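# Move tube rack into fume hood, close sash

## Task

Set the tube rack on the fume hood's work surface so the whole rack lies past the orange tape line, standing upright with each tube seated all the way down in a hole, and close the sash completely. Failure if the rack or any tube contacts the floor or if the robot topples or finishes leaning. Nothing may rely on the robot holding it in place at the end.

## Robot and tools

ROBOT. A LinearBot: an omnidirectional base with a column about 1.75 m high. A carriage rides 1.0 m along the column (lift_m) and holds two identical six-joint arms, each ending in a two-finger gripper. Arm bases sit roughly 0.57 m + lift_m above the floor, and carriage parts extend about 0.15 m below them. A hand can reach 0.78 m from its shoulder but only about 0.38 m downward from its arm base. A hand is about 0.16 m long and 0.1 m wide (0.14 m when open). Parked arm joints 1-6: 0, 0.05, 0.05, 1.45, 0, 0; parked, the robot is about 0.95 m wide and 0.7 m long. Cameras: carriage_camera faces forward, tilted about 20 degrees down; left_wrist_camera and right_wrist_camera look out past the fingertips. All images are 504x504 pixels (approximate pinhole plus radial models are supplied).

FRAMES. Base frame: origin on the floor below the base centre, x forward, y left, z up. left_hand and right_hand readings are the midpoint between each hand's pads, in this frame; quat_wxyz rotates base axes into hand axes (hand z along the fingers, fingers open along hand y; straight-up hand with joints 1, 5, 6 at 0 gives (1, 0, 0, 0)). Odometry frame is the base frame at the start of the scene; base_odometry counts wheel turns only, so slip looks like travel. Heading is positive leftward, -3.142 to 3.142.

execute_actions. Argument actions: a list holding one action or none (empty just reports state and images). An action may contain base, joints, or both; its motions begin together. base takes exactly one key, each a relative offset from where the base last reported itself: translate_m (metres, forward +, -2 to 2), strafe_m (metres, left +, -2 to 2), rotate_rad (radians, counter-clockwise/left +, -6.3 to 6.3). joints is a map of absolute targets by name: lift_m 0 to 1 m; per arm (left_ and right_ prefixes) joint1_rad -2.617 to 3.054 (yaw of whole arm, 0 ahead, + left); joint2_rad 0 to 3.141 (shoulder: 0 upper arm back and level, 1.57 vertical, 3.14 forward level); joint3_rad 0 to 3.141 (elbow, 0 folded, 3.14 straight); joint4_rad -1.57 to 1.57 (wrist pitch, + lifts fingertips); joint5_rad -1.57 to 1.57 (wrist yaw, + turns fingertips to the RIGHT, opposite to joint1); joint6_rad -2.094 to 2.094 (roll about finger axis, + clockwise viewed from forearm); gripper_m 0 to 0.093 m pad gap. Tolerances for done: lift 0.004, joint1 0.02, joint2 and joint3 0.055, joint4 0.04, joint5 and joint6 0.02, gripper 0.004. Joints you omit may keep driving to older targets. An action lasts at most 15 s. Optional cameras: list from carriage_camera, left_wrist_camera, right_wrist_camera, all; omitted, null or all gives every camera, [] gives none. Unknown keys, names or out-of-range values reject the call and nothing moves.

wait: seconds 0 to 10; commands nothing and returns the same report. zoom_image: camera plus region [x0, y0, x1, y1] in pixels of that camera's latest full image, origin top-left, at most 504 by 504. finished_scene: scene = the current scene's number; ends it permanently, after the robot holds the last command, and reports success. Replying with no tool call ends everything.

RESULTS. base_status and joint_status give how each motion ended: done (for the base, wheels turned the commanded amount, slip included; tiny moves may stop short yet say done); off_target (at rest short of target, maybe still pushing); contact_stop or time_out (target dropped, holds where it stopped); not_followed with a joint command not followed line and cause: a self-collision check withheld that arm's targets (gripper still acts), and they may be retried on later actions until new targets pass. on_its_own lists uncommanded behaviour; held at is a held target, not a position. A stop reported in one call cancels the rest of your execute_actions, wait and finished_scene calls in that reply. motor_effort is percent of maximum, + toward higher values, bracket = peak; readings carry fixed bias and noise. A lift effort that keeps dropping while lowering means a hand or load is resting on something. drive_wheels higher at rest than after free driving means the base is still pressing. ARM HIT means an arm struck the robot hard. MOTOR HOT appears from 75 °C; OVER-TEMPERATURE FAULT at 90 °C freezes that arm 10 s (limit_stop_at_motor_heat in joint_status; resend targets), and at 100 °C the arm goes limp and drops. Stretched arms heat quickly even unloaded, including while you think, since the robot keeps its last command then.

CAUTIONS. Wheel motors are weak (2 N m), so contact_stop comes at light pushes. After a blocked drive, back off about 0.2 m along the path (or turn back), repeat if still pressed; a retreat may falsely stop, a second usually works. The column can strike a table edge the base slides under; reversing into one can tip the robot. Arms have no contact stop: blocked arms keep pushing and snap to target when freed; the base may roll about 0.3 m after an arm touches something. Hand readings drift at long reach; 1 kg sags a level hand 10 to 17 cm, and a straight arm may not lift it. A holding gripper usually shows off_target; pads squeeze about 45 to 60 N. Never let arms collide or press together. To free withheld arms, move only the withheld one clear first, then the other next action. The robot can topple without warning (high carriage, reach, loads, pulling, sudden stops; about 1.5 kg per hand with both arms forward); only images reveal leaning. A loose object may occasionally get nudged. Avoid drops, slams and hard pushes; release and back away when finished.

Each tool is called after "Call:" by a JSON object that holds its "method" and its "body", one argument or row to a line.

## Session

Call:
{"method": "execute_actions", "body": {
  "actions": []
}}

Scene clock: 0.00 s.
base_odometry: x=+0.000 y=+0.000 heading=+0.000 (m, m, rad; odometry frame)
base_status: not commanded
joint_positions: lift_m=+0.298 left_joint1_rad=-0.002 left_joint2_rad=+0.042 left_joint3_rad=+0.041 left_joint4_rad=+1.475 left_joint5_rad=-0.033 left_joint6_rad=-0.030 left_gripper_m=+0.095 right_joint1_rad=-0.009 right_joint2_rad=+0.050 right_joint3_rad=+0.058 right_joint4_rad=+1.385 right_joint5_rad=+0.047 right_joint6_rad=-0.043 right_gripper_m=+0.094
joint_status: not commanded
motor_effort: lift_m=+29 drive_wheels=+2 (%)
left_hand: x=+0.3040 y=+0.3285 z=+1.3040 quat_wxyz=(+0.999, -0.017, +0.048, -0.015) (m; base frame)
right_hand: x=+0.3231 y=-0.3313 z=+1.3056 quat_wxyz=(+0.995, +0.022, +0.089, -0.028) (m; base frame)
pictures: carriage_camera, left_wrist_camera, right_wrist_camera
Images, in order (width x height): carriage_camera 504x504, left_wrist_camera 504x504, right_wrist_camera 504x504.

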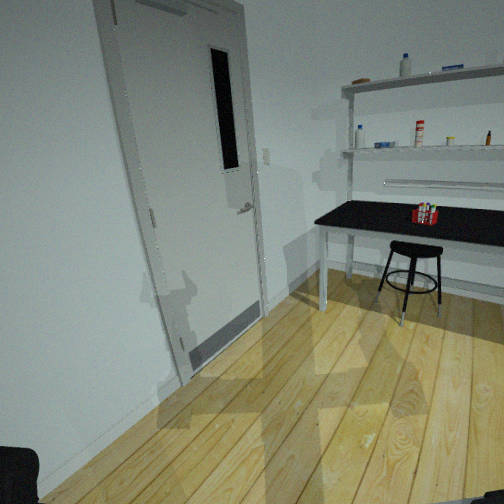

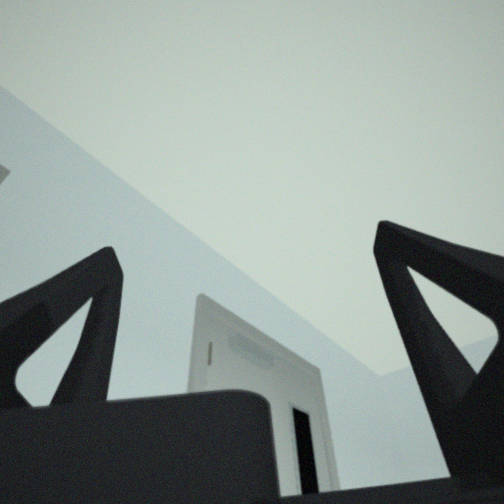

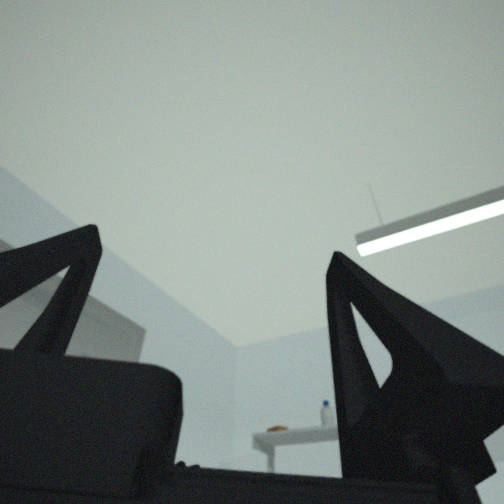

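Call:
{"method": "zoom_image", "body": {
  "camera": "carriage_camera",
  "region": [380, 180, 470, 250]
}}

Call:
{"method": "execute_actions", "body": {
  "actions": [
    {"base":{"rotate_rad":-1.2}}
  ],
  "cameras": ["carriage_camera"]
}}

Region (380, 180, 470, 250) of carriage_camera's 504x504 image, scaled by 5.600, with more detail than that image has.

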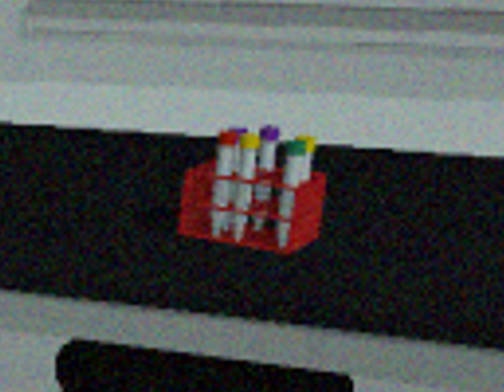

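Scene clock: 2.93 s.
base_odometry: x=+0.000 y=+0.000 heading=-1.198 (m, m, rad; odometry frame)
base_status: done
joint_positions: lift_m=+0.298 left_joint1_rad=-0.002 left_joint2_rad=+0.042 left_joint3_rad=+0.041 left_joint4_rad=+1.475 left_joint5_rad=-0.033 left_joint6_rad=-0.030 left_gripper_m=+0.095 right_joint1_rad=-0.009 right_joint2_rad=+0.050 right_joint3_rad=+0.058 right_joint4_rad=+1.384 right_joint5_rad=+0.047 right_joint6_rad=-0.043 right_gripper_m=+0.094
joint_status: not commanded
motor_effort: lift_m=+29(29) drive_wheels=+27(60) (%)
left_hand: x=+0.3041 y=+0.3285 z=+1.3040 quat_wxyz=(+0.999, -0.017, +0.049, -0.015) (m; base frame)
right_hand: x=+0.3233 y=-0.3313 z=+1.3056 quat_wxyz=(+0.995, +0.022, +0.090, -0.028) (m; base frame)
pictures: carriage_camera
Images, in order (width x height): carriage_camera 504x504.

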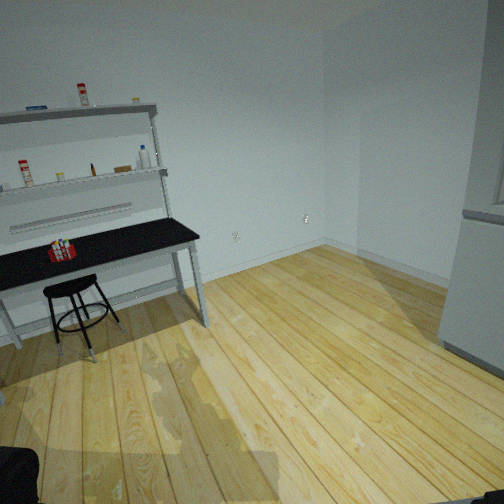

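Call:
{"method": "execute_actions", "body": {
  "actions": [
    {"base":{"rotate_rad":-1.1}}
  ],
  "cameras": ["carriage_camera"]
}}

Scene clock: 5.67 s.
base_odometry: x=+0.000 y=+0.000 heading=-2.296 (m, m, rad; odometry frame)
base_status: done
joint_positions: lift_m=+0.298 left_joint1_rad=-0.002 left_joint2_rad=+0.042 left_joint3_rad=+0.041 left_joint4_rad=+1.475 left_joint5_rad=-0.033 left_joint6_rad=-0.030 left_gripper_m=+0.095 right_joint1_rad=-0.009 right_joint2_rad=+0.050 right_joint3_rad=+0.058 right_joint4_rad=+1.383 right_joint5_rad=+0.047 right_joint6_rad=-0.043 right_gripper_m=+0.094
joint_status: not commanded
motor_effort: lift_m=+29(29) drive_wheels=+27(59) (%)
left_hand: x=+0.3041 y=+0.3285 z=+1.3040 quat_wxyz=(+0.999, -0.017, +0.049, -0.015) (m; base frame)
right_hand: x=+0.3236 y=-0.3313 z=+1.3056 quat_wxyz=(+0.995, +0.022, +0.090, -0.028) (m; base frame)
pictures: carriage_camera
Images, in order (width x height): carriage_camera 504x504.

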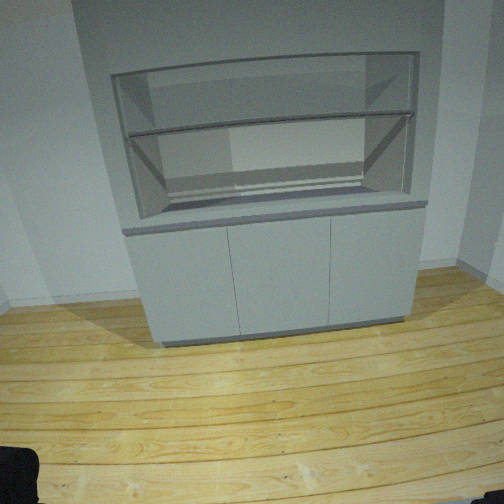

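Call:
{"method": "execute_actions", "body": {
  "actions": [
    {"base":{"rotate_rad":1.716}}
  ],
  "cameras": []
}}

Call:
{"method": "execute_actions", "body": {
  "actions": [
    {"base":{"translate_m":1.2},"joints":{"lift_m":0.4,"right_joint2_rad":1.0,"right_joint3_rad":0.8,"right_joint4_rad":-0.6,"left_joint2_rad":1.0,"left_joint3_rad":0.8,"left_joint4_rad":-0.6}}
  ]
}}

Scene clock: 9.67 s.
base_odometry: x=+0.000 y=+0.000 heading=-0.582 (m, m, rad; odometry frame)
base_status: done
joint_positions: lift_m=+0.298 left_joint1_rad=-0.002 left_joint2_rad=+0.042 left_joint3_rad=+0.041 left_joint4_rad=+1.474 left_joint5_rad=-0.033 left_joint6_rad=-0.030 left_gripper_m=+0.095 right_joint1_rad=-0.009 right_joint2_rad=+0.050 right_joint3_rad=+0.058 right_joint4_rad=+1.382 right_joint5_rad=+0.047 right_joint6_rad=-0.043 right_gripper_m=+0.094
joint_status: not commanded
motor_effort: lift_m=+29(29) drive_wheels=+28(68) (%)
left_hand: x=+0.3043 y=+0.3285 z=+1.3040 quat_wxyz=(+0.999, -0.017, +0.049, -0.015) (m; base frame)
right_hand: x=+0.3238 y=-0.3314 z=+1.3055 quat_wxyz=(+0.995, +0.022, +0.091, -0.028) (m; base frame)
pictures: none
No camera images: the call's "cameras" was empty. Leave "cameras" out to get every camera's image.

Scene clock: 14.37 s.
base_odometry: x=+1.005 y=-0.657 heading=-0.580 (m, m, rad; odometry frame)
base_status: done
joint_positions: lift_m=+0.400 left_joint1_rad=-0.002 left_joint2_rad=+0.999 left_joint3_rad=+0.785 left_joint4_rad=-0.587 left_joint5_rad=-0.033 left_joint6_rad=-0.030 left_gripper_m=+0.095 right_joint1_rad=-0.009 right_joint2_rad=+0.999 right_joint3_rad=+0.774 right_joint4_rad=-0.604 right_joint5_rad=+0.047 right_joint6_rad=-0.043 right_gripper_m=+0.094
joint_status: all done
motor_effort: lift_m=+30(41) drive_wheels=-20(63) (%)
left_hand: x=+0.5792 y=+0.3280 z=+1.1431 quat_wxyz=(+0.376, -0.019, +0.926, +0.009) (m; base frame)
right_hand: x=+0.5741 y=-0.3337 z=+1.1356 quat_wxyz=(+0.362, -0.007, +0.932, -0.031) (m; base frame)
pictures: carriage_camera, left_wrist_camera, right_wrist_camera
Images, in order (width x height): carriage_camera 504x504, left_wrist_camera 504x504, right_wrist_camera 504x504.

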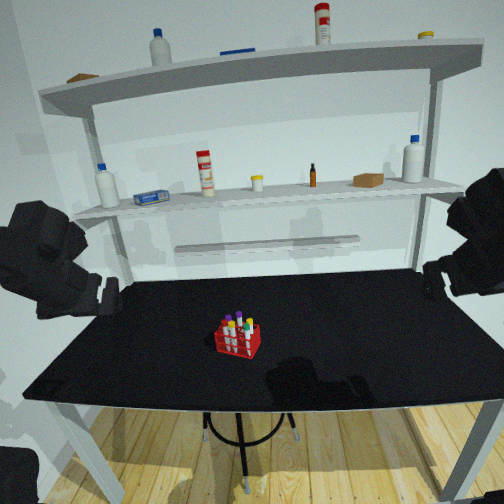

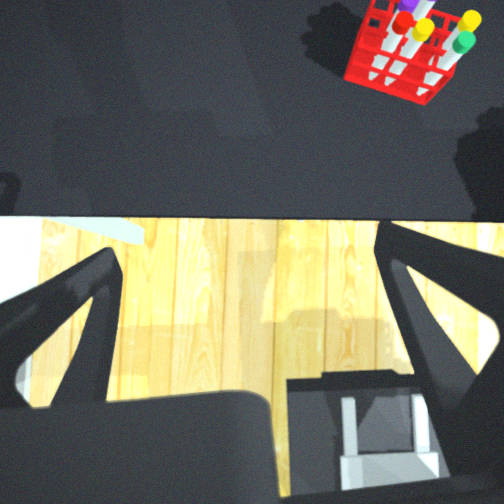

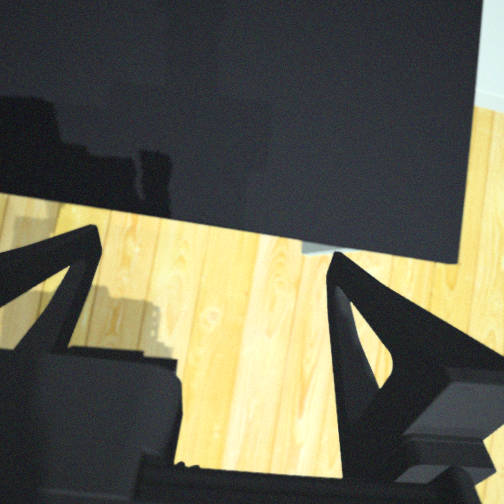

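Call:
{"method": "zoom_image", "body": {
  "camera": "carriage_camera",
  "region": [200, 300, 280, 370]
}}

Call:
{"method": "zoom_image", "body": {
  "camera": "left_wrist_camera",
  "region": [330, 0, 504, 120]
}}

Region (200, 300, 280, 370) of carriage_camera's 504x504 image, scaled by 6.300, with more detail than that image has; it fills the top 441 rows of this view, and the rest is white.

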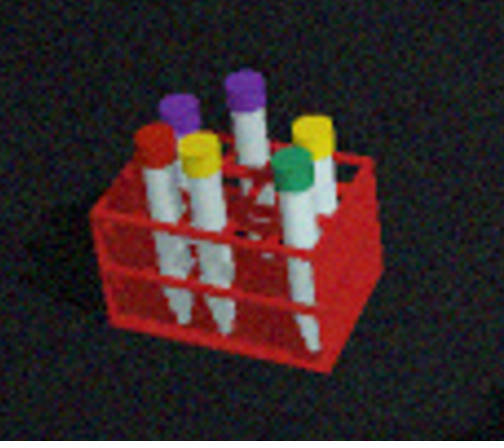

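Region (330, 0, 504, 120) of left_wrist_camera's 504x504 image, scaled by 2.897, with more detail than that image has; it fills the top 348 rows of this view, and the rest is white.

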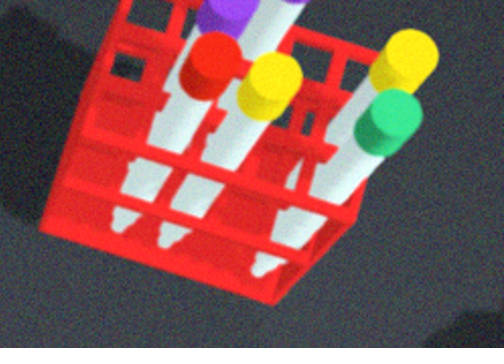

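Call:
{"method": "execute_actions", "body": {
  "actions": [
    {"base":{"strafe_m":-0.58},"joints":{"left_joint2_rad":0.05,"left_joint3_rad":0.05,"left_joint4_rad":1.45,"right_joint1_rad":0.2,"right_joint2_rad":2.76,"right_joint3_rad":1.61,"right_joint4_rad":1.15,"right_joint5_rad":-0.41,"right_joint6_rad":0}}
  ],
  "cameras": []
}}

Call:
{"method": "execute_actions", "body": {
  "actions": [
    {"base":{"rotate_rad":0.7}}
  ],
  "cameras": []
}}

Call:
{"method": "execute_actions", "body": {
  "actions": [
    {"base":{"strafe_m":-0.15},"joints":{"lift_m":0.3}}
  ],
  "cameras": ["carriage_camera","right_wrist_camera"]
}}

Scene clock: 21.73 s.
base_odometry: x=+0.687 y=-1.143 heading=-0.580 (m, m, rad; odometry frame)
base_status: done
joint_positions: lift_m=+0.400 left_joint1_rad=-0.002 left_joint2_rad=+0.059 left_joint3_rad=+0.073 left_joint4_rad=+1.442 left_joint5_rad=-0.034 left_joint6_rad=-0.030 left_gripper_m=+0.095 right_joint1_rad=+0.198 right_joint2_rad=+2.764 right_joint3_rad=+1.602 right_joint4_rad=+1.140 right_joint5_rad=-0.407 right_joint6_rad=-0.006 right_gripper_m=+0.094
joint_status: all done
motor_effort: lift_m=+30(30) drive_wheels=-8(41) (%)
left_hand: x=+0.3076 y=+0.3286 z=+1.4138 quat_wxyz=(+0.998, -0.018, +0.057, -0.015) (m; base frame)
right_hand: x=+0.9021 y=-0.1280 z=+0.9816 quat_wxyz=(+0.668, -0.212, +0.682, +0.210) (m; base frame)
pictures: none
No camera images: the call's "cameras" was empty. Leave "cameras" out to get every camera's image.

Scene clock: 23.90 s.
base_odometry: x=+0.687 y=-1.143 heading=+0.118 (m, m, rad; odometry frame)
base_status: done
joint_positions: lift_m=+0.400 left_joint1_rad=-0.002 left_joint2_rad=+0.059 left_joint3_rad=+0.073 left_joint4_rad=+1.442 left_joint5_rad=-0.034 left_joint6_rad=-0.030 left_gripper_m=+0.095 right_joint1_rad=+0.202 right_joint2_rad=+2.764 right_joint3_rad=+1.602 right_joint4_rad=+1.143 right_joint5_rad=-0.408 right_joint6_rad=-0.006 right_gripper_m=+0.094
joint_status: not commanded
motor_effort: lift_m=+30(29) drive_wheels=+29(50) (%)
left_hand: x=+0.3076 y=+0.3286 z=+1.4138 quat_wxyz=(+0.998, -0.018, +0.057, -0.015) (m; base frame)
right_hand: x=+0.9014 y=-0.1256 z=+0.9824 quat_wxyz=(+0.668, -0.214, +0.681, +0.211) (m; base frame)
pictures: none
No camera images: the call's "cameras" was empty. Leave "cameras" out to get every camera's image.

Scene clock: 25.83 s.
base_odometry: x=+0.705 y=-1.292 heading=+0.120 (m, m, rad; odometry frame)
base_status: done
joint_positions: lift_m=+0.300 left_joint1_rad=-0.002 left_joint2_rad=+0.059 left_joint3_rad=+0.067 left_joint4_rad=+1.443 left_joint5_rad=-0.034 left_joint6_rad=-0.030 left_gripper_m=+0.095 right_joint1_rad=+0.200 right_joint2_rad=+2.767 right_joint3_rad=+1.602 right_joint4_rad=+1.143 right_joint5_rad=-0.408 right_joint6_rad=-0.006 right_gripper_m=+0.094
joint_status: all done
motor_effort: lift_m=+25(29) drive_wheels=-18(45) (%)
left_hand: x=+0.3089 y=+0.3286 z=+1.3127 quat_wxyz=(+0.998, -0.018, +0.059, -0.015) (m; base frame)
right_hand: x=+0.9014 y=-0.1270 z=+0.8808 quat_wxyz=(+0.667, -0.213, +0.682, +0.210) (m; base frame)
pictures: carriage_camera, right_wrist_camera
Images, in order (width x height): carriage_camera 504x504, right_wrist_camera 504x504.

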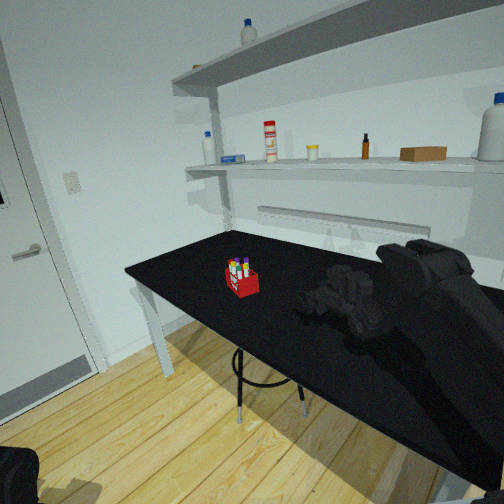

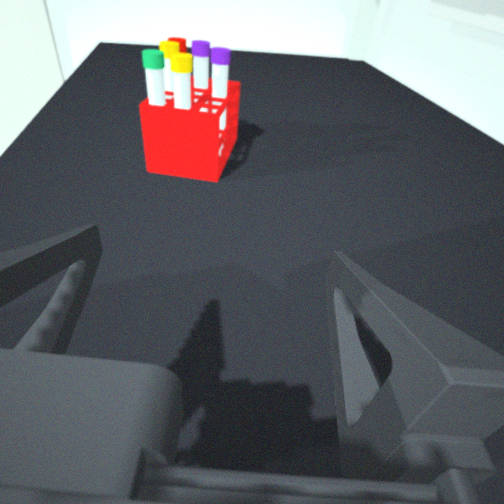

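Call:
{"method": "execute_actions", "body": {
  "actions": [
    {"base":{"strafe_m":0.154},"joints":{"lift_m":0.24,"right_joint5_rad":-0.34,"right_joint4_rad":1.17}}
  ],
  "cameras": []
}}

Call:
{"method": "execute_actions", "body": {
  "actions": [
    {"base":{"translate_m":0.083}}
  ],
  "cameras": ["carriage_camera","right_wrist_camera"]
}}

Scene clock: 28.70 s.
base_odometry: x=+0.686 y=-1.139 heading=+0.121 (m, m, rad; odometry frame)
base_status: done
joint_positions: lift_m=+0.240 left_joint1_rad=-0.002 left_joint2_rad=+0.059 left_joint3_rad=+0.067 left_joint4_rad=+1.446 left_joint5_rad=-0.034 left_joint6_rad=-0.030 left_gripper_m=+0.095 right_joint1_rad=+0.200 right_joint2_rad=+2.770 right_joint3_rad=+1.602 right_joint4_rad=+1.164 right_joint5_rad=-0.343 right_joint6_rad=-0.006 right_gripper_m=+0.094
joint_status: all done
motor_effort: lift_m=+25(25) drive_wheels=+17(45) (%)
left_hand: x=+0.3084 y=+0.3286 z=+1.2528 quat_wxyz=(+0.998, -0.018, +0.058, -0.015) (m; base frame)
right_hand: x=+0.9073 y=-0.1363 z=+0.8239 quat_wxyz=(+0.680, -0.192, +0.682, +0.188) (m; base frame)
pictures: none
No camera images: the call's "cameras" was empty. Leave "cameras" out to get every camera's image.

Scene clock: 30.13 s.
base_odometry: x=+0.769 y=-1.129 heading=+0.122 (m, m, rad; odometry frame)
base_status: done
joint_positions: lift_m=+0.240 left_joint1_rad=-0.002 left_joint2_rad=+0.059 left_joint3_rad=+0.067 left_joint4_rad=+1.448 left_joint5_rad=-0.034 left_joint6_rad=-0.030 left_gripper_m=+0.095 right_joint1_rad=+0.201 right_joint2_rad=+2.770 right_joint3_rad=+1.602 right_joint4_rad=+1.165 right_joint5_rad=-0.342 right_joint6_rad=-0.006 right_gripper_m=+0.094
joint_status: not commanded
motor_effort: lift_m=+25(25) drive_wheels=-13(39) (%)
left_hand: x=+0.3078 y=+0.3286 z=+1.2529 quat_wxyz=(+0.998, -0.018, +0.057, -0.015) (m; base frame)
right_hand: x=+0.9072 y=-0.1361 z=+0.8243 quat_wxyz=(+0.681, -0.192, +0.682, +0.188) (m; base frame)
pictures: carriage_camera, right_wrist_camera
Images, in order (width x height): carriage_camera 504x504, right_wrist_camera 504x504.

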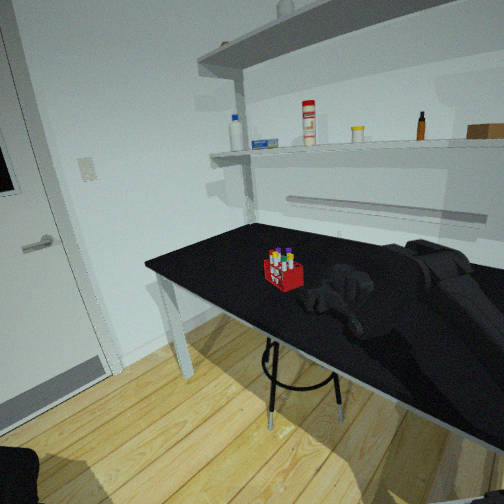

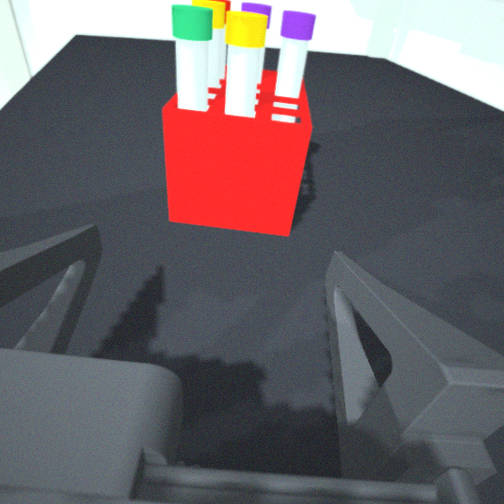

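Call:
{"method": "execute_actions", "body": {
  "actions": [
    {"base":{"strafe_m":0.038}}
  ],
  "cameras": []
}}

Call:
{"method": "execute_actions", "body": {
  "actions": [
    {"base":{"translate_m":0.063}}
  ],
  "cameras": ["right_wrist_camera"]
}}

Scene clock: 31.60 s.
base_odometry: x=+0.765 y=-1.091 heading=+0.122 (m, m, rad; odometry frame)
base_status: done
joint_positions: lift_m=+0.240 left_joint1_rad=-0.002 left_joint2_rad=+0.059 left_joint3_rad=+0.067 left_joint4_rad=+1.448 left_joint5_rad=-0.033 left_joint6_rad=-0.030 left_gripper_m=+0.095 right_joint1_rad=+0.199 right_joint2_rad=+2.770 right_joint3_rad=+1.602 right_joint4_rad=+1.166 right_joint5_rad=-0.342 right_joint6_rad=-0.006 right_gripper_m=+0.094
joint_status: not commanded
motor_effort: lift_m=+25(25) drive_wheels=+6(40) (%)
left_hand: x=+0.3077 y=+0.3285 z=+1.2529 quat_wxyz=(+0.998, -0.018, +0.057, -0.015) (m; base frame)
right_hand: x=+0.9077 y=-0.1374 z=+0.8244 quat_wxyz=(+0.681, -0.191, +0.682, +0.187) (m; base frame)
pictures: none
No camera images: the call's "cameras" was empty. Leave "cameras" out to get every camera's image.

Scene clock: 32.90 s.
base_odometry: x=+0.827 y=-1.083 heading=+0.123 (m, m, rad; odometry frame)
base_status: done
joint_positions: lift_m=+0.240 left_joint1_rad=-0.002 left_joint2_rad=+0.059 left_joint3_rad=+0.067 left_joint4_rad=+1.449 left_joint5_rad=-0.033 left_joint6_rad=-0.030 left_gripper_m=+0.095 right_joint1_rad=+0.200 right_joint2_rad=+2.770 right_joint3_rad=+1.602 right_joint4_rad=+1.167 right_joint5_rad=-0.342 right_joint6_rad=-0.006 right_gripper_m=+0.094
joint_status: not commanded
motor_effort: lift_m=+25(25) drive_wheels=-14(45) (%)
left_hand: x=+0.3076 y=+0.3285 z=+1.2529 quat_wxyz=(+0.998, -0.018, +0.057, -0.015) (m; base frame)
right_hand: x=+0.9075 y=-0.1369 z=+0.8246 quat_wxyz=(+0.681, -0.191, +0.681, +0.187) (m; base frame)
pictures: right_wrist_camera
Images, in order (width x height): right_wrist_camera 504x504.

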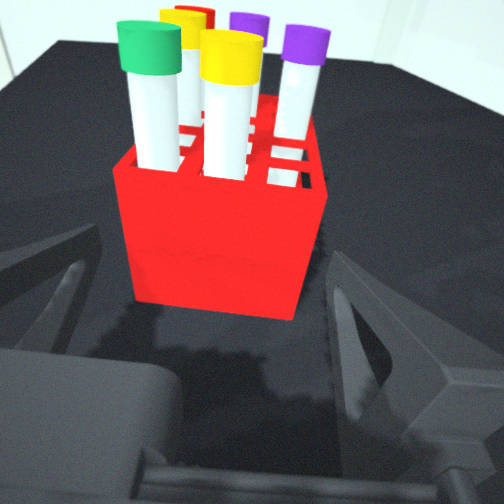

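Call:
{"method": "execute_actions", "body": {
  "actions": [
    {"base":{"strafe_m":0.016}}
  ],
  "cameras": []
}}

Call:
{"method": "execute_actions", "body": {
  "actions": [
    {"base":{"translate_m":0.034}}
  ],
  "cameras": []
}}

Call:
{"method": "execute_actions", "body": {
  "actions": [
    {"base":{"strafe_m":0.013}}
  ],
  "cameras": []
}}

Call:
{"method": "execute_actions", "body": {
  "actions": [
    {"base":{"translate_m":0.016}}
  ],
  "cameras": ["right_wrist_camera","carriage_camera"]
}}

Scene clock: 34.17 s.
base_odometry: x=+0.825 y=-1.067 heading=+0.122 (m, m, rad; odometry frame)
base_status: done
joint_positions: lift_m=+0.240 left_joint1_rad=-0.002 left_joint2_rad=+0.059 left_joint3_rad=+0.067 left_joint4_rad=+1.449 left_joint5_rad=-0.033 left_joint6_rad=-0.030 left_gripper_m=+0.095 right_joint1_rad=+0.200 right_joint2_rad=+2.770 right_joint3_rad=+1.602 right_joint4_rad=+1.166 right_joint5_rad=-0.341 right_joint6_rad=-0.006 right_gripper_m=+0.094
joint_status: not commanded
motor_effort: lift_m=+25(25) drive_wheels=+9(40) (%)
left_hand: x=+0.3075 y=+0.3285 z=+1.2529 quat_wxyz=(+0.998, -0.018, +0.056, -0.015) (m; base frame)
right_hand: x=+0.9075 y=-0.1367 z=+0.8245 quat_wxyz=(+0.681, -0.191, +0.682, +0.187) (m; base frame)
pictures: none
No camera images: the call's "cameras" was empty. Leave "cameras" out to get every camera's image.

Scene clock: 35.20 s.
base_odometry: x=+0.859 y=-1.063 heading=+0.123 (m, m, rad; odometry frame)
base_status: done
joint_positions: lift_m=+0.240 left_joint1_rad=-0.002 left_joint2_rad=+0.059 left_joint3_rad=+0.067 left_joint4_rad=+1.449 left_joint5_rad=-0.033 left_joint6_rad=-0.030 left_gripper_m=+0.095 right_joint1_rad=+0.200 right_joint2_rad=+2.770 right_joint3_rad=+1.602 right_joint4_rad=+1.167 right_joint5_rad=-0.341 right_joint6_rad=-0.006 right_gripper_m=+0.094
joint_status: not commanded
motor_effort: lift_m=+25(25) drive_wheels=-14(37) (%)
left_hand: x=+0.3075 y=+0.3285 z=+1.2529 quat_wxyz=(+0.998, -0.018, +0.056, -0.015) (m; base frame)
right_hand: x=+0.9074 y=-0.1365 z=+0.8246 quat_wxyz=(+0.681, -0.191, +0.681, +0.187) (m; base frame)
pictures: none
No camera images: the call's "cameras" was empty. Leave "cameras" out to get every camera's image.

Scene clock: 35.93 s.
base_odometry: x=+0.858 y=-1.050 heading=+0.122 (m, m, rad; odometry frame)
base_status: done
joint_positions: lift_m=+0.240 left_joint1_rad=-0.002 left_joint2_rad=+0.059 left_joint3_rad=+0.067 left_joint4_rad=+1.449 left_joint5_rad=-0.033 left_joint6_rad=-0.030 left_gripper_m=+0.095 right_joint1_rad=+0.200 right_joint2_rad=+2.770 right_joint3_rad=+1.602 right_joint4_rad=+1.166 right_joint5_rad=-0.340 right_joint6_rad=-0.006 right_gripper_m=+0.094
joint_status: not commanded
motor_effort: lift_m=+25(25) drive_wheels=-12(38) (%)
left_hand: x=+0.3074 y=+0.3285 z=+1.2529 quat_wxyz=(+0.998, -0.017, +0.056, -0.015) (m; base frame)
right_hand: x=+0.9075 y=-0.1367 z=+0.8245 quat_wxyz=(+0.681, -0.191, +0.682, +0.187) (m; base frame)
pictures: none
No camera images: the call's "cameras" was empty. Leave "cameras" out to get every camera's image.

Scene clock: 36.73 s.
base_odometry: x=+0.874 y=-1.048 heading=+0.123 (m, m, rad; odometry frame)
base_status: done
joint_positions: lift_m=+0.240 left_joint1_rad=-0.002 left_joint2_rad=+0.059 left_joint3_rad=+0.067 left_joint4_rad=+1.449 left_joint5_rad=-0.033 left_joint6_rad=-0.030 left_gripper_m=+0.095 right_joint1_rad=+0.201 right_joint2_rad=+2.770 right_joint3_rad=+1.602 right_joint4_rad=+1.166 right_joint5_rad=-0.340 right_joint6_rad=-0.006 right_gripper_m=+0.094
joint_status: not commanded
motor_effort: lift_m=+25(25) drive_wheels=-13(37) (%)
left_hand: x=+0.3074 y=+0.3285 z=+1.2529 quat_wxyz=(+0.998, -0.017, +0.056, -0.015) (m; base frame)
right_hand: x=+0.9074 y=-0.1362 z=+0.8245 quat_wxyz=(+0.681, -0.191, +0.682, +0.187) (m; base frame)
pictures: carriage_camera, right_wrist_camera
Images, in order (width x height): carriage_camera 504x504, right_wrist_camera 504x504.

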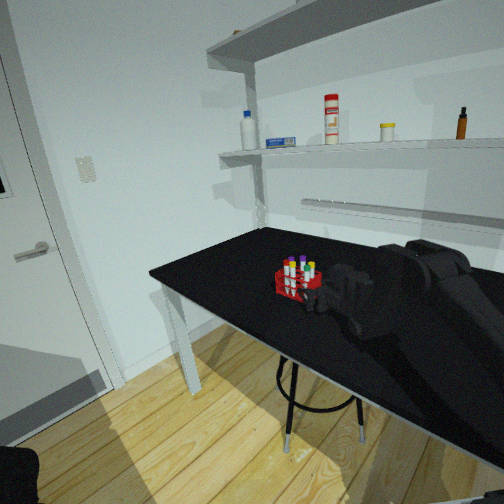

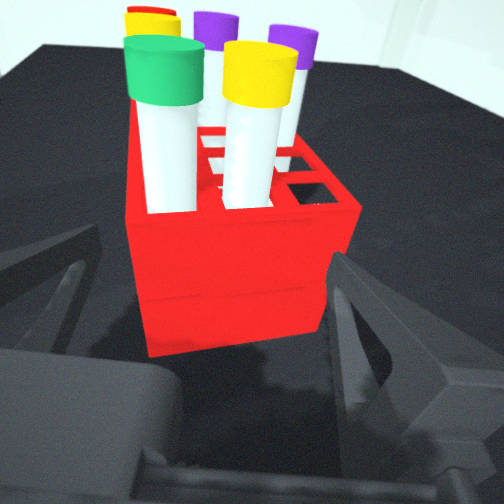

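Call:
{"method": "execute_actions", "body": {
  "actions": [
    {"base":{"strafe_m":-0.085}}
  ],
  "cameras": []
}}

Call:
{"method": "execute_actions", "body": {
  "actions": [
    {"joints":{"right_joint5_rad":-0.64}}
  ],
  "cameras": ["right_wrist_camera"]
}}

Scene clock: 38.53 s.
base_odometry: x=+0.884 y=-1.132 heading=+0.123 (m, m, rad; odometry frame)
base_status: done
joint_positions: lift_m=+0.240 left_joint1_rad=-0.002 left_joint2_rad=+0.059 left_joint3_rad=+0.067 left_joint4_rad=+1.449 left_joint5_rad=-0.033 left_joint6_rad=-0.030 left_gripper_m=+0.095 right_joint1_rad=+0.201 right_joint2_rad=+2.770 right_joint3_rad=+1.602 right_joint4_rad=+1.166 right_joint5_rad=-0.340 right_joint6_rad=-0.006 right_gripper_m=+0.094
joint_status: not commanded
motor_effort: lift_m=+25(25) drive_wheels=-6(45) (%)
left_hand: x=+0.3074 y=+0.3285 z=+1.2529 quat_wxyz=(+0.998, -0.018, +0.056, -0.015) (m; base frame)
right_hand: x=+0.9074 y=-0.1364 z=+0.8245 quat_wxyz=(+0.681, -0.191, +0.682, +0.187) (m; base frame)
pictures: none
No camera images: the call's "cameras" was empty. Leave "cameras" out to get every camera's image.

Scene clock: 39.43 s.
base_odometry: x=+0.884 y=-1.132 heading=+0.123 (m, m, rad; odometry frame)
base_status: not commanded
joint_positions: lift_m=+0.240 left_joint1_rad=-0.002 left_joint2_rad=+0.059 left_joint3_rad=+0.067 left_joint4_rad=+1.449 left_joint5_rad=-0.033 left_joint6_rad=-0.030 left_gripper_m=+0.095 right_joint1_rad=+0.201 right_joint2_rad=+2.770 right_joint3_rad=+1.602 right_joint4_rad=+1.166 right_joint5_rad=-0.635 right_joint6_rad=-0.006 right_gripper_m=+0.094
joint_status: all done
motor_effort: lift_m=+25(25) drive_wheels=-6(6) (%)
left_hand: x=+0.3074 y=+0.3285 z=+1.2529 quat_wxyz=(+0.998, -0.018, +0.056, -0.015) (m; base frame)
right_hand: x=+0.8753 y=-0.0974 z=+0.8245 quat_wxyz=(+0.646, -0.289, +0.646, +0.285) (m; base frame)
pictures: right_wrist_camera
Images, in order (width x height): right_wrist_camera 504x504.

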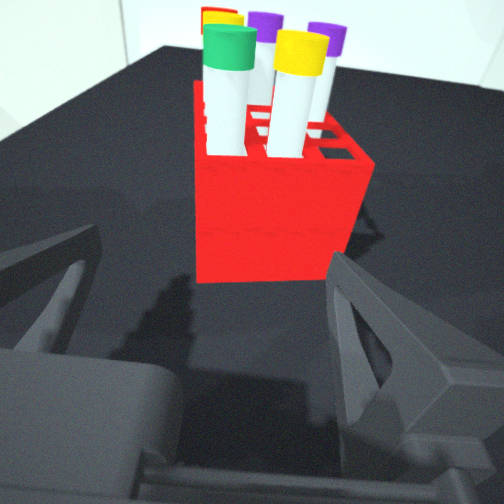

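Call:
{"method": "execute_actions", "body": {
  "actions": [
    {"base":{"strafe_m":-0.04}}
  ],
  "cameras": []
}}

Call:
{"method": "execute_actions", "body": {
  "actions": [
    {"base":{"translate_m":0.055},"joints":{"right_joint5_rad":-0.85}}
  ],
  "cameras": ["right_wrist_camera","carriage_camera"]
}}

Scene clock: 40.93 s.
base_odometry: x=+0.890 y=-1.172 heading=+0.124 (m, m, rad; odometry frame)
base_status: done
joint_positions: lift_m=+0.240 left_joint1_rad=-0.002 left_joint2_rad=+0.059 left_joint3_rad=+0.067 left_joint4_rad=+1.449 left_joint5_rad=-0.033 left_joint6_rad=-0.030 left_gripper_m=+0.095 right_joint1_rad=+0.199 right_joint2_rad=+2.770 right_joint3_rad=+1.602 right_joint4_rad=+1.166 right_joint5_rad=-0.636 right_joint6_rad=-0.006 right_gripper_m=+0.094
joint_status: not commanded
motor_effort: lift_m=+25(25) drive_wheels=-7(45) (%)
left_hand: x=+0.3074 y=+0.3285 z=+1.2529 quat_wxyz=(+0.998, -0.018, +0.056, -0.015) (m; base frame)
right_hand: x=+0.8756 y=-0.0984 z=+0.8245 quat_wxyz=(+0.647, -0.289, +0.646, +0.285) (m; base frame)
pictures: none
No camera images: the call's "cameras" was empty. Leave "cameras" out to get every camera's image.

Scene clock: 42.17 s.
base_odometry: x=+0.944 y=-1.165 heading=+0.123 (m, m, rad; odometry frame)
base_status: done
joint_positions: lift_m=+0.240 left_joint1_rad=-0.002 left_joint2_rad=+0.059 left_joint3_rad=+0.067 left_joint4_rad=+1.450 left_joint5_rad=-0.033 left_joint6_rad=-0.030 left_gripper_m=+0.095 right_joint1_rad=+0.199 right_joint2_rad=+2.770 right_joint3_rad=+1.602 right_joint4_rad=+1.167 right_joint5_rad=-0.846 right_joint6_rad=-0.006 right_gripper_m=+0.094
joint_status: all done
motor_effort: lift_m=+25(25) drive_wheels=-15(40) (%)
left_hand: x=+0.3073 y=+0.3285 z=+1.2529 quat_wxyz=(+0.998, -0.018, +0.056, -0.015) (m; base frame)
right_hand: x=+0.8465 y=-0.0771 z=+0.8247 quat_wxyz=(+0.613, -0.355, +0.612, +0.351) (m; base frame)
pictures: carriage_camera, right_wrist_camera
Images, in order (width x height): carriage_camera 504x504, right_wrist_camera 504x504.

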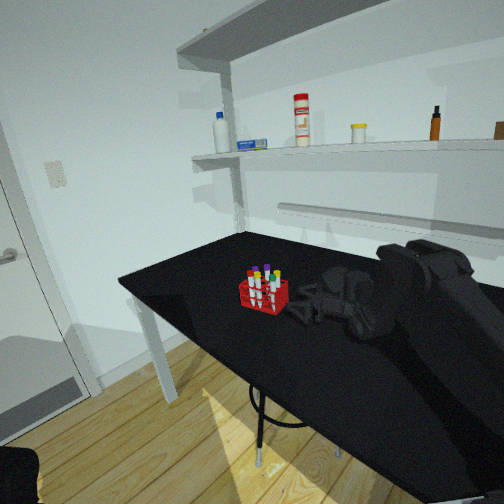

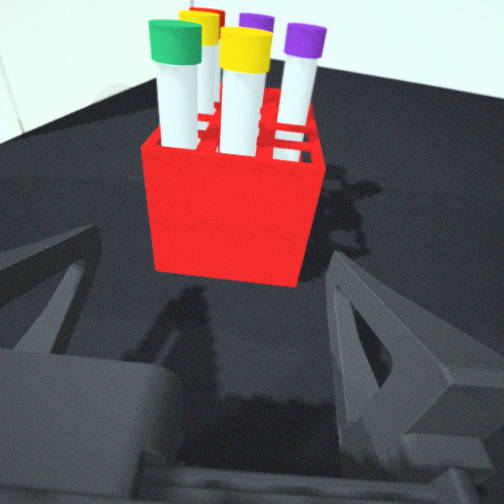

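Call:
{"method": "execute_actions", "body": {
  "actions": [
    {"base":{"translate_m":0.02}}
  ],
  "cameras": []
}}

Call:
{"method": "execute_actions", "body": {
  "actions": [
    {"base":{"strafe_m":0.04}}
  ],
  "cameras": ["right_wrist_camera"]
}}

Scene clock: 44.00 s.
base_odometry: x=+0.964 y=-1.163 heading=+0.122 (m, m, rad; odometry frame)
base_status: done
joint_positions: lift_m=+0.240 left_joint1_rad=-0.002 left_joint2_rad=+0.059 left_joint3_rad=+0.067 left_joint4_rad=+1.450 left_joint5_rad=-0.033 left_joint6_rad=-0.030 left_gripper_m=+0.095 right_joint1_rad=+0.200 right_joint2_rad=+2.770 right_joint3_rad=+1.602 right_joint4_rad=+1.167 right_joint5_rad=-0.847 right_joint6_rad=-0.006 right_gripper_m=+0.094
joint_status: not commanded
motor_effort: lift_m=+25(25) drive_wheels=-10(46) (%)
left_hand: x=+0.3071 y=+0.3285 z=+1.2529 quat_wxyz=(+0.998, -0.018, +0.056, -0.015) (m; base frame)
right_hand: x=+0.8462 y=-0.0766 z=+0.8247 quat_wxyz=(+0.613, -0.355, +0.612, +0.352) (m; base frame)
pictures: none
No camera images: the call's "cameras" was empty. Leave "cameras" out to get every camera's image.

Scene clock: 45.10 s.
base_odometry: x=+0.960 y=-1.124 heading=+0.121 (m, m, rad; odometry frame)
base_status: done
joint_positions: lift_m=+0.240 left_joint1_rad=-0.002 left_joint2_rad=+0.059 left_joint3_rad=+0.067 left_joint4_rad=+1.450 left_joint5_rad=-0.033 left_joint6_rad=-0.030 left_gripper_m=+0.095 right_joint1_rad=+0.199 right_joint2_rad=+2.770 right_joint3_rad=+1.602 right_joint4_rad=+1.167 right_joint5_rad=-0.848 right_joint6_rad=-0.006 right_gripper_m=+0.094
joint_status: not commanded
motor_effort: lift_m=+25(25) drive_wheels=-8(44) (%)
left_hand: x=+0.3071 y=+0.3285 z=+1.2529 quat_wxyz=(+0.998, -0.017, +0.056, -0.015) (m; base frame)
right_hand: x=+0.8463 y=-0.0770 z=+0.8247 quat_wxyz=(+0.613, -0.355, +0.612, +0.351) (m; base frame)
pictures: right_wrist_camera
Images, in order (width x height): right_wrist_camera 504x504.

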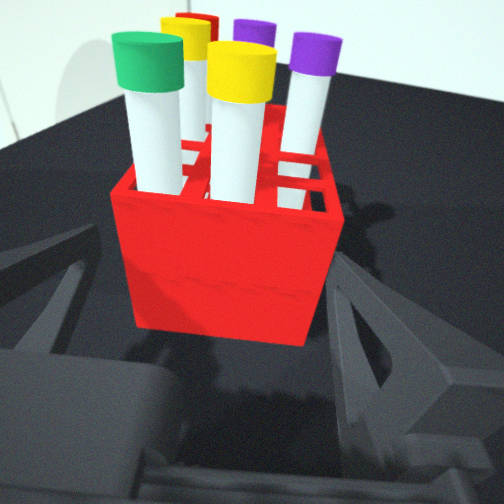

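Call:
{"method": "execute_actions", "body": {
  "actions": [
    {"base":{"translate_m":0.011}}
  ],
  "cameras": []
}}

Call:
{"method": "execute_actions", "body": {
  "actions": [
    {"base":{"strafe_m":0.016}}
  ],
  "cameras": []
}}

Call:
{"method": "execute_actions", "body": {
  "actions": [
    {"base":{"translate_m":0.01}}
  ],
  "cameras": []
}}

Call:
{"method": "execute_actions", "body": {
  "actions": [
    {"base":{"strafe_m":0.016}}
  ],
  "cameras": ["right_wrist_camera"]
}}

Scene clock: 46.10 s.
base_odometry: x=+0.971 y=-1.122 heading=+0.122 (m, m, rad; odometry frame)
base_status: done
joint_positions: lift_m=+0.240 left_joint1_rad=-0.002 left_joint2_rad=+0.059 left_joint3_rad=+0.067 left_joint4_rad=+1.450 left_joint5_rad=-0.033 left_joint6_rad=-0.030 left_gripper_m=+0.095 right_joint1_rad=+0.199 right_joint2_rad=+2.770 right_joint3_rad=+1.602 right_joint4_rad=+1.167 right_joint5_rad=-0.848 right_joint6_rad=-0.006 right_gripper_m=+0.094
joint_status: not commanded
motor_effort: lift_m=+25(25) drive_wheels=-13(31) (%)
left_hand: x=+0.3071 y=+0.3285 z=+1.2529 quat_wxyz=(+0.998, -0.017, +0.056, -0.015) (m; base frame)
right_hand: x=+0.8462 y=-0.0770 z=+0.8247 quat_wxyz=(+0.613, -0.355, +0.612, +0.352) (m; base frame)
pictures: none
No camera images: the call's "cameras" was empty. Leave "cameras" out to get every camera's image.

Scene clock: 47.00 s.
base_odometry: x=+0.969 y=-1.106 heading=+0.121 (m, m, rad; odometry frame)
base_status: done
joint_positions: lift_m=+0.240 left_joint1_rad=-0.002 left_joint2_rad=+0.059 left_joint3_rad=+0.067 left_joint4_rad=+1.451 left_joint5_rad=-0.033 left_joint6_rad=-0.030 left_gripper_m=+0.095 right_joint1_rad=+0.200 right_joint2_rad=+2.770 right_joint3_rad=+1.602 right_joint4_rad=+1.167 right_joint5_rad=-0.849 right_joint6_rad=-0.006 right_gripper_m=+0.094
joint_status: not commanded
motor_effort: lift_m=+25(25) drive_wheels=-8(37) (%)
left_hand: x=+0.3071 y=+0.3285 z=+1.2529 quat_wxyz=(+0.998, -0.017, +0.055, -0.015) (m; base frame)
right_hand: x=+0.8459 y=-0.0763 z=+0.8247 quat_wxyz=(+0.613, -0.356, +0.612, +0.352) (m; base frame)
pictures: none
No camera images: the call's "cameras" was empty. Leave "cameras" out to get every camera's image.

Scene clock: 47.77 s.
base_odometry: x=+0.979 y=-1.105 heading=+0.122 (m, m, rad; odometry frame)
base_status: done
joint_positions: lift_m=+0.240 left_joint1_rad=-0.002 left_joint2_rad=+0.059 left_joint3_rad=+0.067 left_joint4_rad=+1.450 left_joint5_rad=-0.033 left_joint6_rad=-0.030 left_gripper_m=+0.095 right_joint1_rad=+0.200 right_joint2_rad=+2.770 right_joint3_rad=+1.602 right_joint4_rad=+1.167 right_joint5_rad=-0.849 right_joint6_rad=-0.006 right_gripper_m=+0.094
joint_status: not commanded
motor_effort: lift_m=+25(25) drive_wheels=-14(35) (%)
left_hand: x=+0.3071 y=+0.3285 z=+1.2529 quat_wxyz=(+0.998, -0.017, +0.056, -0.015) (m; base frame)
right_hand: x=+0.8458 y=-0.0763 z=+0.8247 quat_wxyz=(+0.613, -0.356, +0.611, +0.352) (m; base frame)
pictures: none
No camera images: the call's "cameras" was empty. Leave "cameras" out to get every camera's image.

Scene clock: 48.60 s.
base_odometry: x=+0.977 y=-1.089 heading=+0.121 (m, m, rad; odometry frame)
base_status: done
joint_positions: lift_m=+0.240 left_joint1_rad=-0.002 left_joint2_rad=+0.059 left_joint3_rad=+0.067 left_joint4_rad=+1.450 left_joint5_rad=-0.033 left_joint6_rad=-0.030 left_gripper_m=+0.095 right_joint1_rad=+0.200 right_joint2_rad=+2.770 right_joint3_rad=+1.602 right_joint4_rad=+1.167 right_joint5_rad=-0.849 right_joint6_rad=-0.006 right_gripper_m=+0.094
joint_status: not commanded
motor_effort: lift_m=+25(25) drive_wheels=-8(36) (%)
left_hand: x=+0.3071 y=+0.3285 z=+1.2529 quat_wxyz=(+0.998, -0.017, +0.056, -0.015) (m; base frame)
right_hand: x=+0.8459 y=-0.0763 z=+0.8247 quat_wxyz=(+0.613, -0.356, +0.612, +0.352) (m; base frame)
pictures: right_wrist_camera
Images, in order (width x height): right_wrist_camera 504x504.

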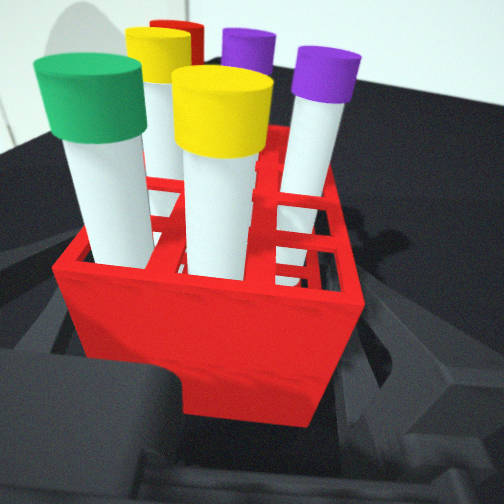

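In. A little deeper, then close.

Call:
{"method": "execute_actions", "body": {
  "actions": [
    {"base":{"translate_m":0.006}}
  ],
  "cameras": []
}}

Call:
{"method": "execute_actions", "body": {
  "actions": [
    {"base":{"strafe_m":0.014}}
  ],
  "cameras": []
}}

Call:
{"method": "execute_actions", "body": {
  "actions": [
    {"joints":{"right_gripper_m":0.05}}
  ],
  "cameras": []
}}

Call:
{"method": "execute_actions", "body": {
  "actions": [
    {"joints":{"lift_m":0.3}}
  ],
  "cameras": ["right_wrist_camera","carriage_camera"]
}}

Scene clock: 49.57 s.
base_odometry: x=+0.983 y=-1.088 heading=+0.122 (m, m, rad; odometry frame)
base_status: done
joint_positions: lift_m=+0.240 left_joint1_rad=-0.002 left_joint2_rad=+0.059 left_joint3_rad=+0.067 left_joint4_rad=+1.450 left_joint5_rad=-0.033 left_joint6_rad=-0.030 left_gripper_m=+0.095 right_joint1_rad=+0.200 right_joint2_rad=+2.770 right_joint3_rad=+1.602 right_joint4_rad=+1.167 right_joint5_rad=-0.849 right_joint6_rad=-0.006 right_gripper_m=+0.094
joint_status: not commanded
motor_effort: lift_m=+25(25) drive_wheels=-14(25) (%)
left_hand: x=+0.3071 y=+0.3285 z=+1.2529 quat_wxyz=(+0.998, -0.017, +0.056, -0.015) (m; base frame)
right_hand: x=+0.8458 y=-0.0762 z=+0.8247 quat_wxyz=(+0.613, -0.356, +0.611, +0.352) (m; base frame)
pictures: none
No camera images: the call's "cameras" was empty. Leave "cameras" out to get every camera's image.

Scene clock: 50.37 s.
base_odometry: x=+0.981 y=-1.074 heading=+0.122 (m, m, rad; odometry frame)
base_status: done
joint_positions: lift_m=+0.240 left_joint1_rad=-0.002 left_joint2_rad=+0.059 left_joint3_rad=+0.067 left_joint4_rad=+1.451 left_joint5_rad=-0.033 left_joint6_rad=-0.030 left_gripper_m=+0.095 right_joint1_rad=+0.200 right_joint2_rad=+2.770 right_joint3_rad=+1.602 right_joint4_rad=+1.167 right_joint5_rad=-0.849 right_joint6_rad=-0.006 right_gripper_m=+0.094
joint_status: not commanded
motor_effort: lift_m=+25(25) drive_wheels=-9(37) (%)
left_hand: x=+0.3071 y=+0.3285 z=+1.2529 quat_wxyz=(+0.998, -0.017, +0.055, -0.015) (m; base frame)
right_hand: x=+0.8457 y=-0.0760 z=+0.8248 quat_wxyz=(+0.613, -0.356, +0.611, +0.352) (m; base frame)
pictures: none
No camera images: the call's "cameras" was empty. Leave "cameras" out to get every camera's image.

Scene clock: 50.93 s.
base_odometry: x=+0.981 y=-1.074 heading=+0.122 (m, m, rad; odometry frame)
base_status: not commanded
joint_positions: lift_m=+0.240 left_joint1_rad=-0.002 left_joint2_rad=+0.059 left_joint3_rad=+0.067 left_joint4_rad=+1.451 left_joint5_rad=-0.033 left_joint6_rad=-0.030 left_gripper_m=+0.095 right_joint1_rad=+0.200 right_joint2_rad=+2.770 right_joint3_rad=+1.602 right_joint4_rad=+1.170 right_joint5_rad=-0.849 right_joint6_rad=-0.006 right_gripper_m=+0.081
joint_status: right_gripper_m off_target (ended at +0.081, target +0.050)
motor_effort: lift_m=+25(25) drive_wheels=-9(9) (%)
left_hand: x=+0.3071 y=+0.3285 z=+1.2529 quat_wxyz=(+0.998, -0.017, +0.055, -0.015) (m; base frame)
right_hand: x=+0.8458 y=-0.0761 z=+0.8253 quat_wxyz=(+0.614, -0.356, +0.610, +0.352) (m; base frame)
pictures: none
No camera images: the call's "cameras" was empty. Leave "cameras" out to get every camera's image.

Scene clock: 51.80 s.
base_odometry: x=+0.981 y=-1.074 heading=+0.122 (m, m, rad; odometry frame)
base_status: not commanded
joint_positions: lift_m=+0.300 left_joint1_rad=-0.002 left_joint2_rad=+0.059 left_joint3_rad=+0.067 left_joint4_rad=+1.451 left_joint5_rad=-0.033 left_joint6_rad=-0.030 left_gripper_m=+0.095 right_joint1_rad=+0.200 right_joint2_rad=+2.764 right_joint3_rad=+1.602 right_joint4_rad=+1.151 right_joint5_rad=-0.849 right_joint6_rad=-0.006 right_gripper_m=+0.081
joint_status: all done
motor_effort: lift_m=+32(40) drive_wheels=-8(9) (%)
left_hand: x=+0.3071 y=+0.3285 z=+1.3124 quat_wxyz=(+0.998, -0.017, +0.055, -0.015) (m; base frame)
right_hand: x=+0.8464 y=-0.0760 z=+0.8848 quat_wxyz=(+0.609, -0.355, +0.615, +0.353) (m; base frame)
pictures: carriage_camera, right_wrist_camera
Images, in order (width x height): carriage_camera 504x504, right_wrist_camera 504x504.

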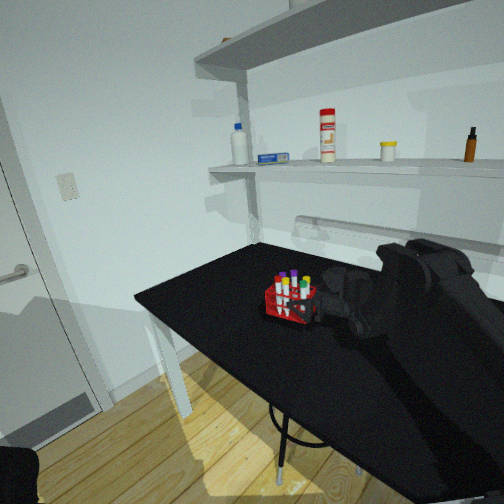

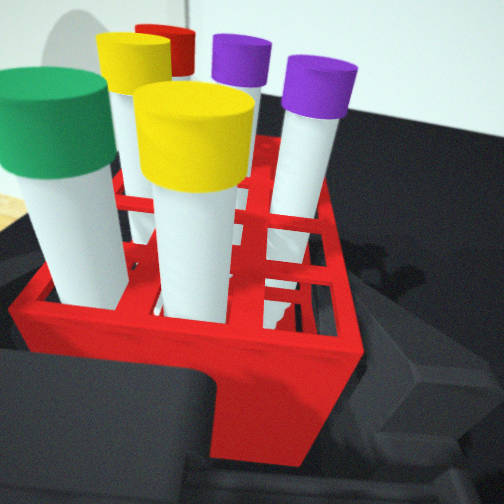

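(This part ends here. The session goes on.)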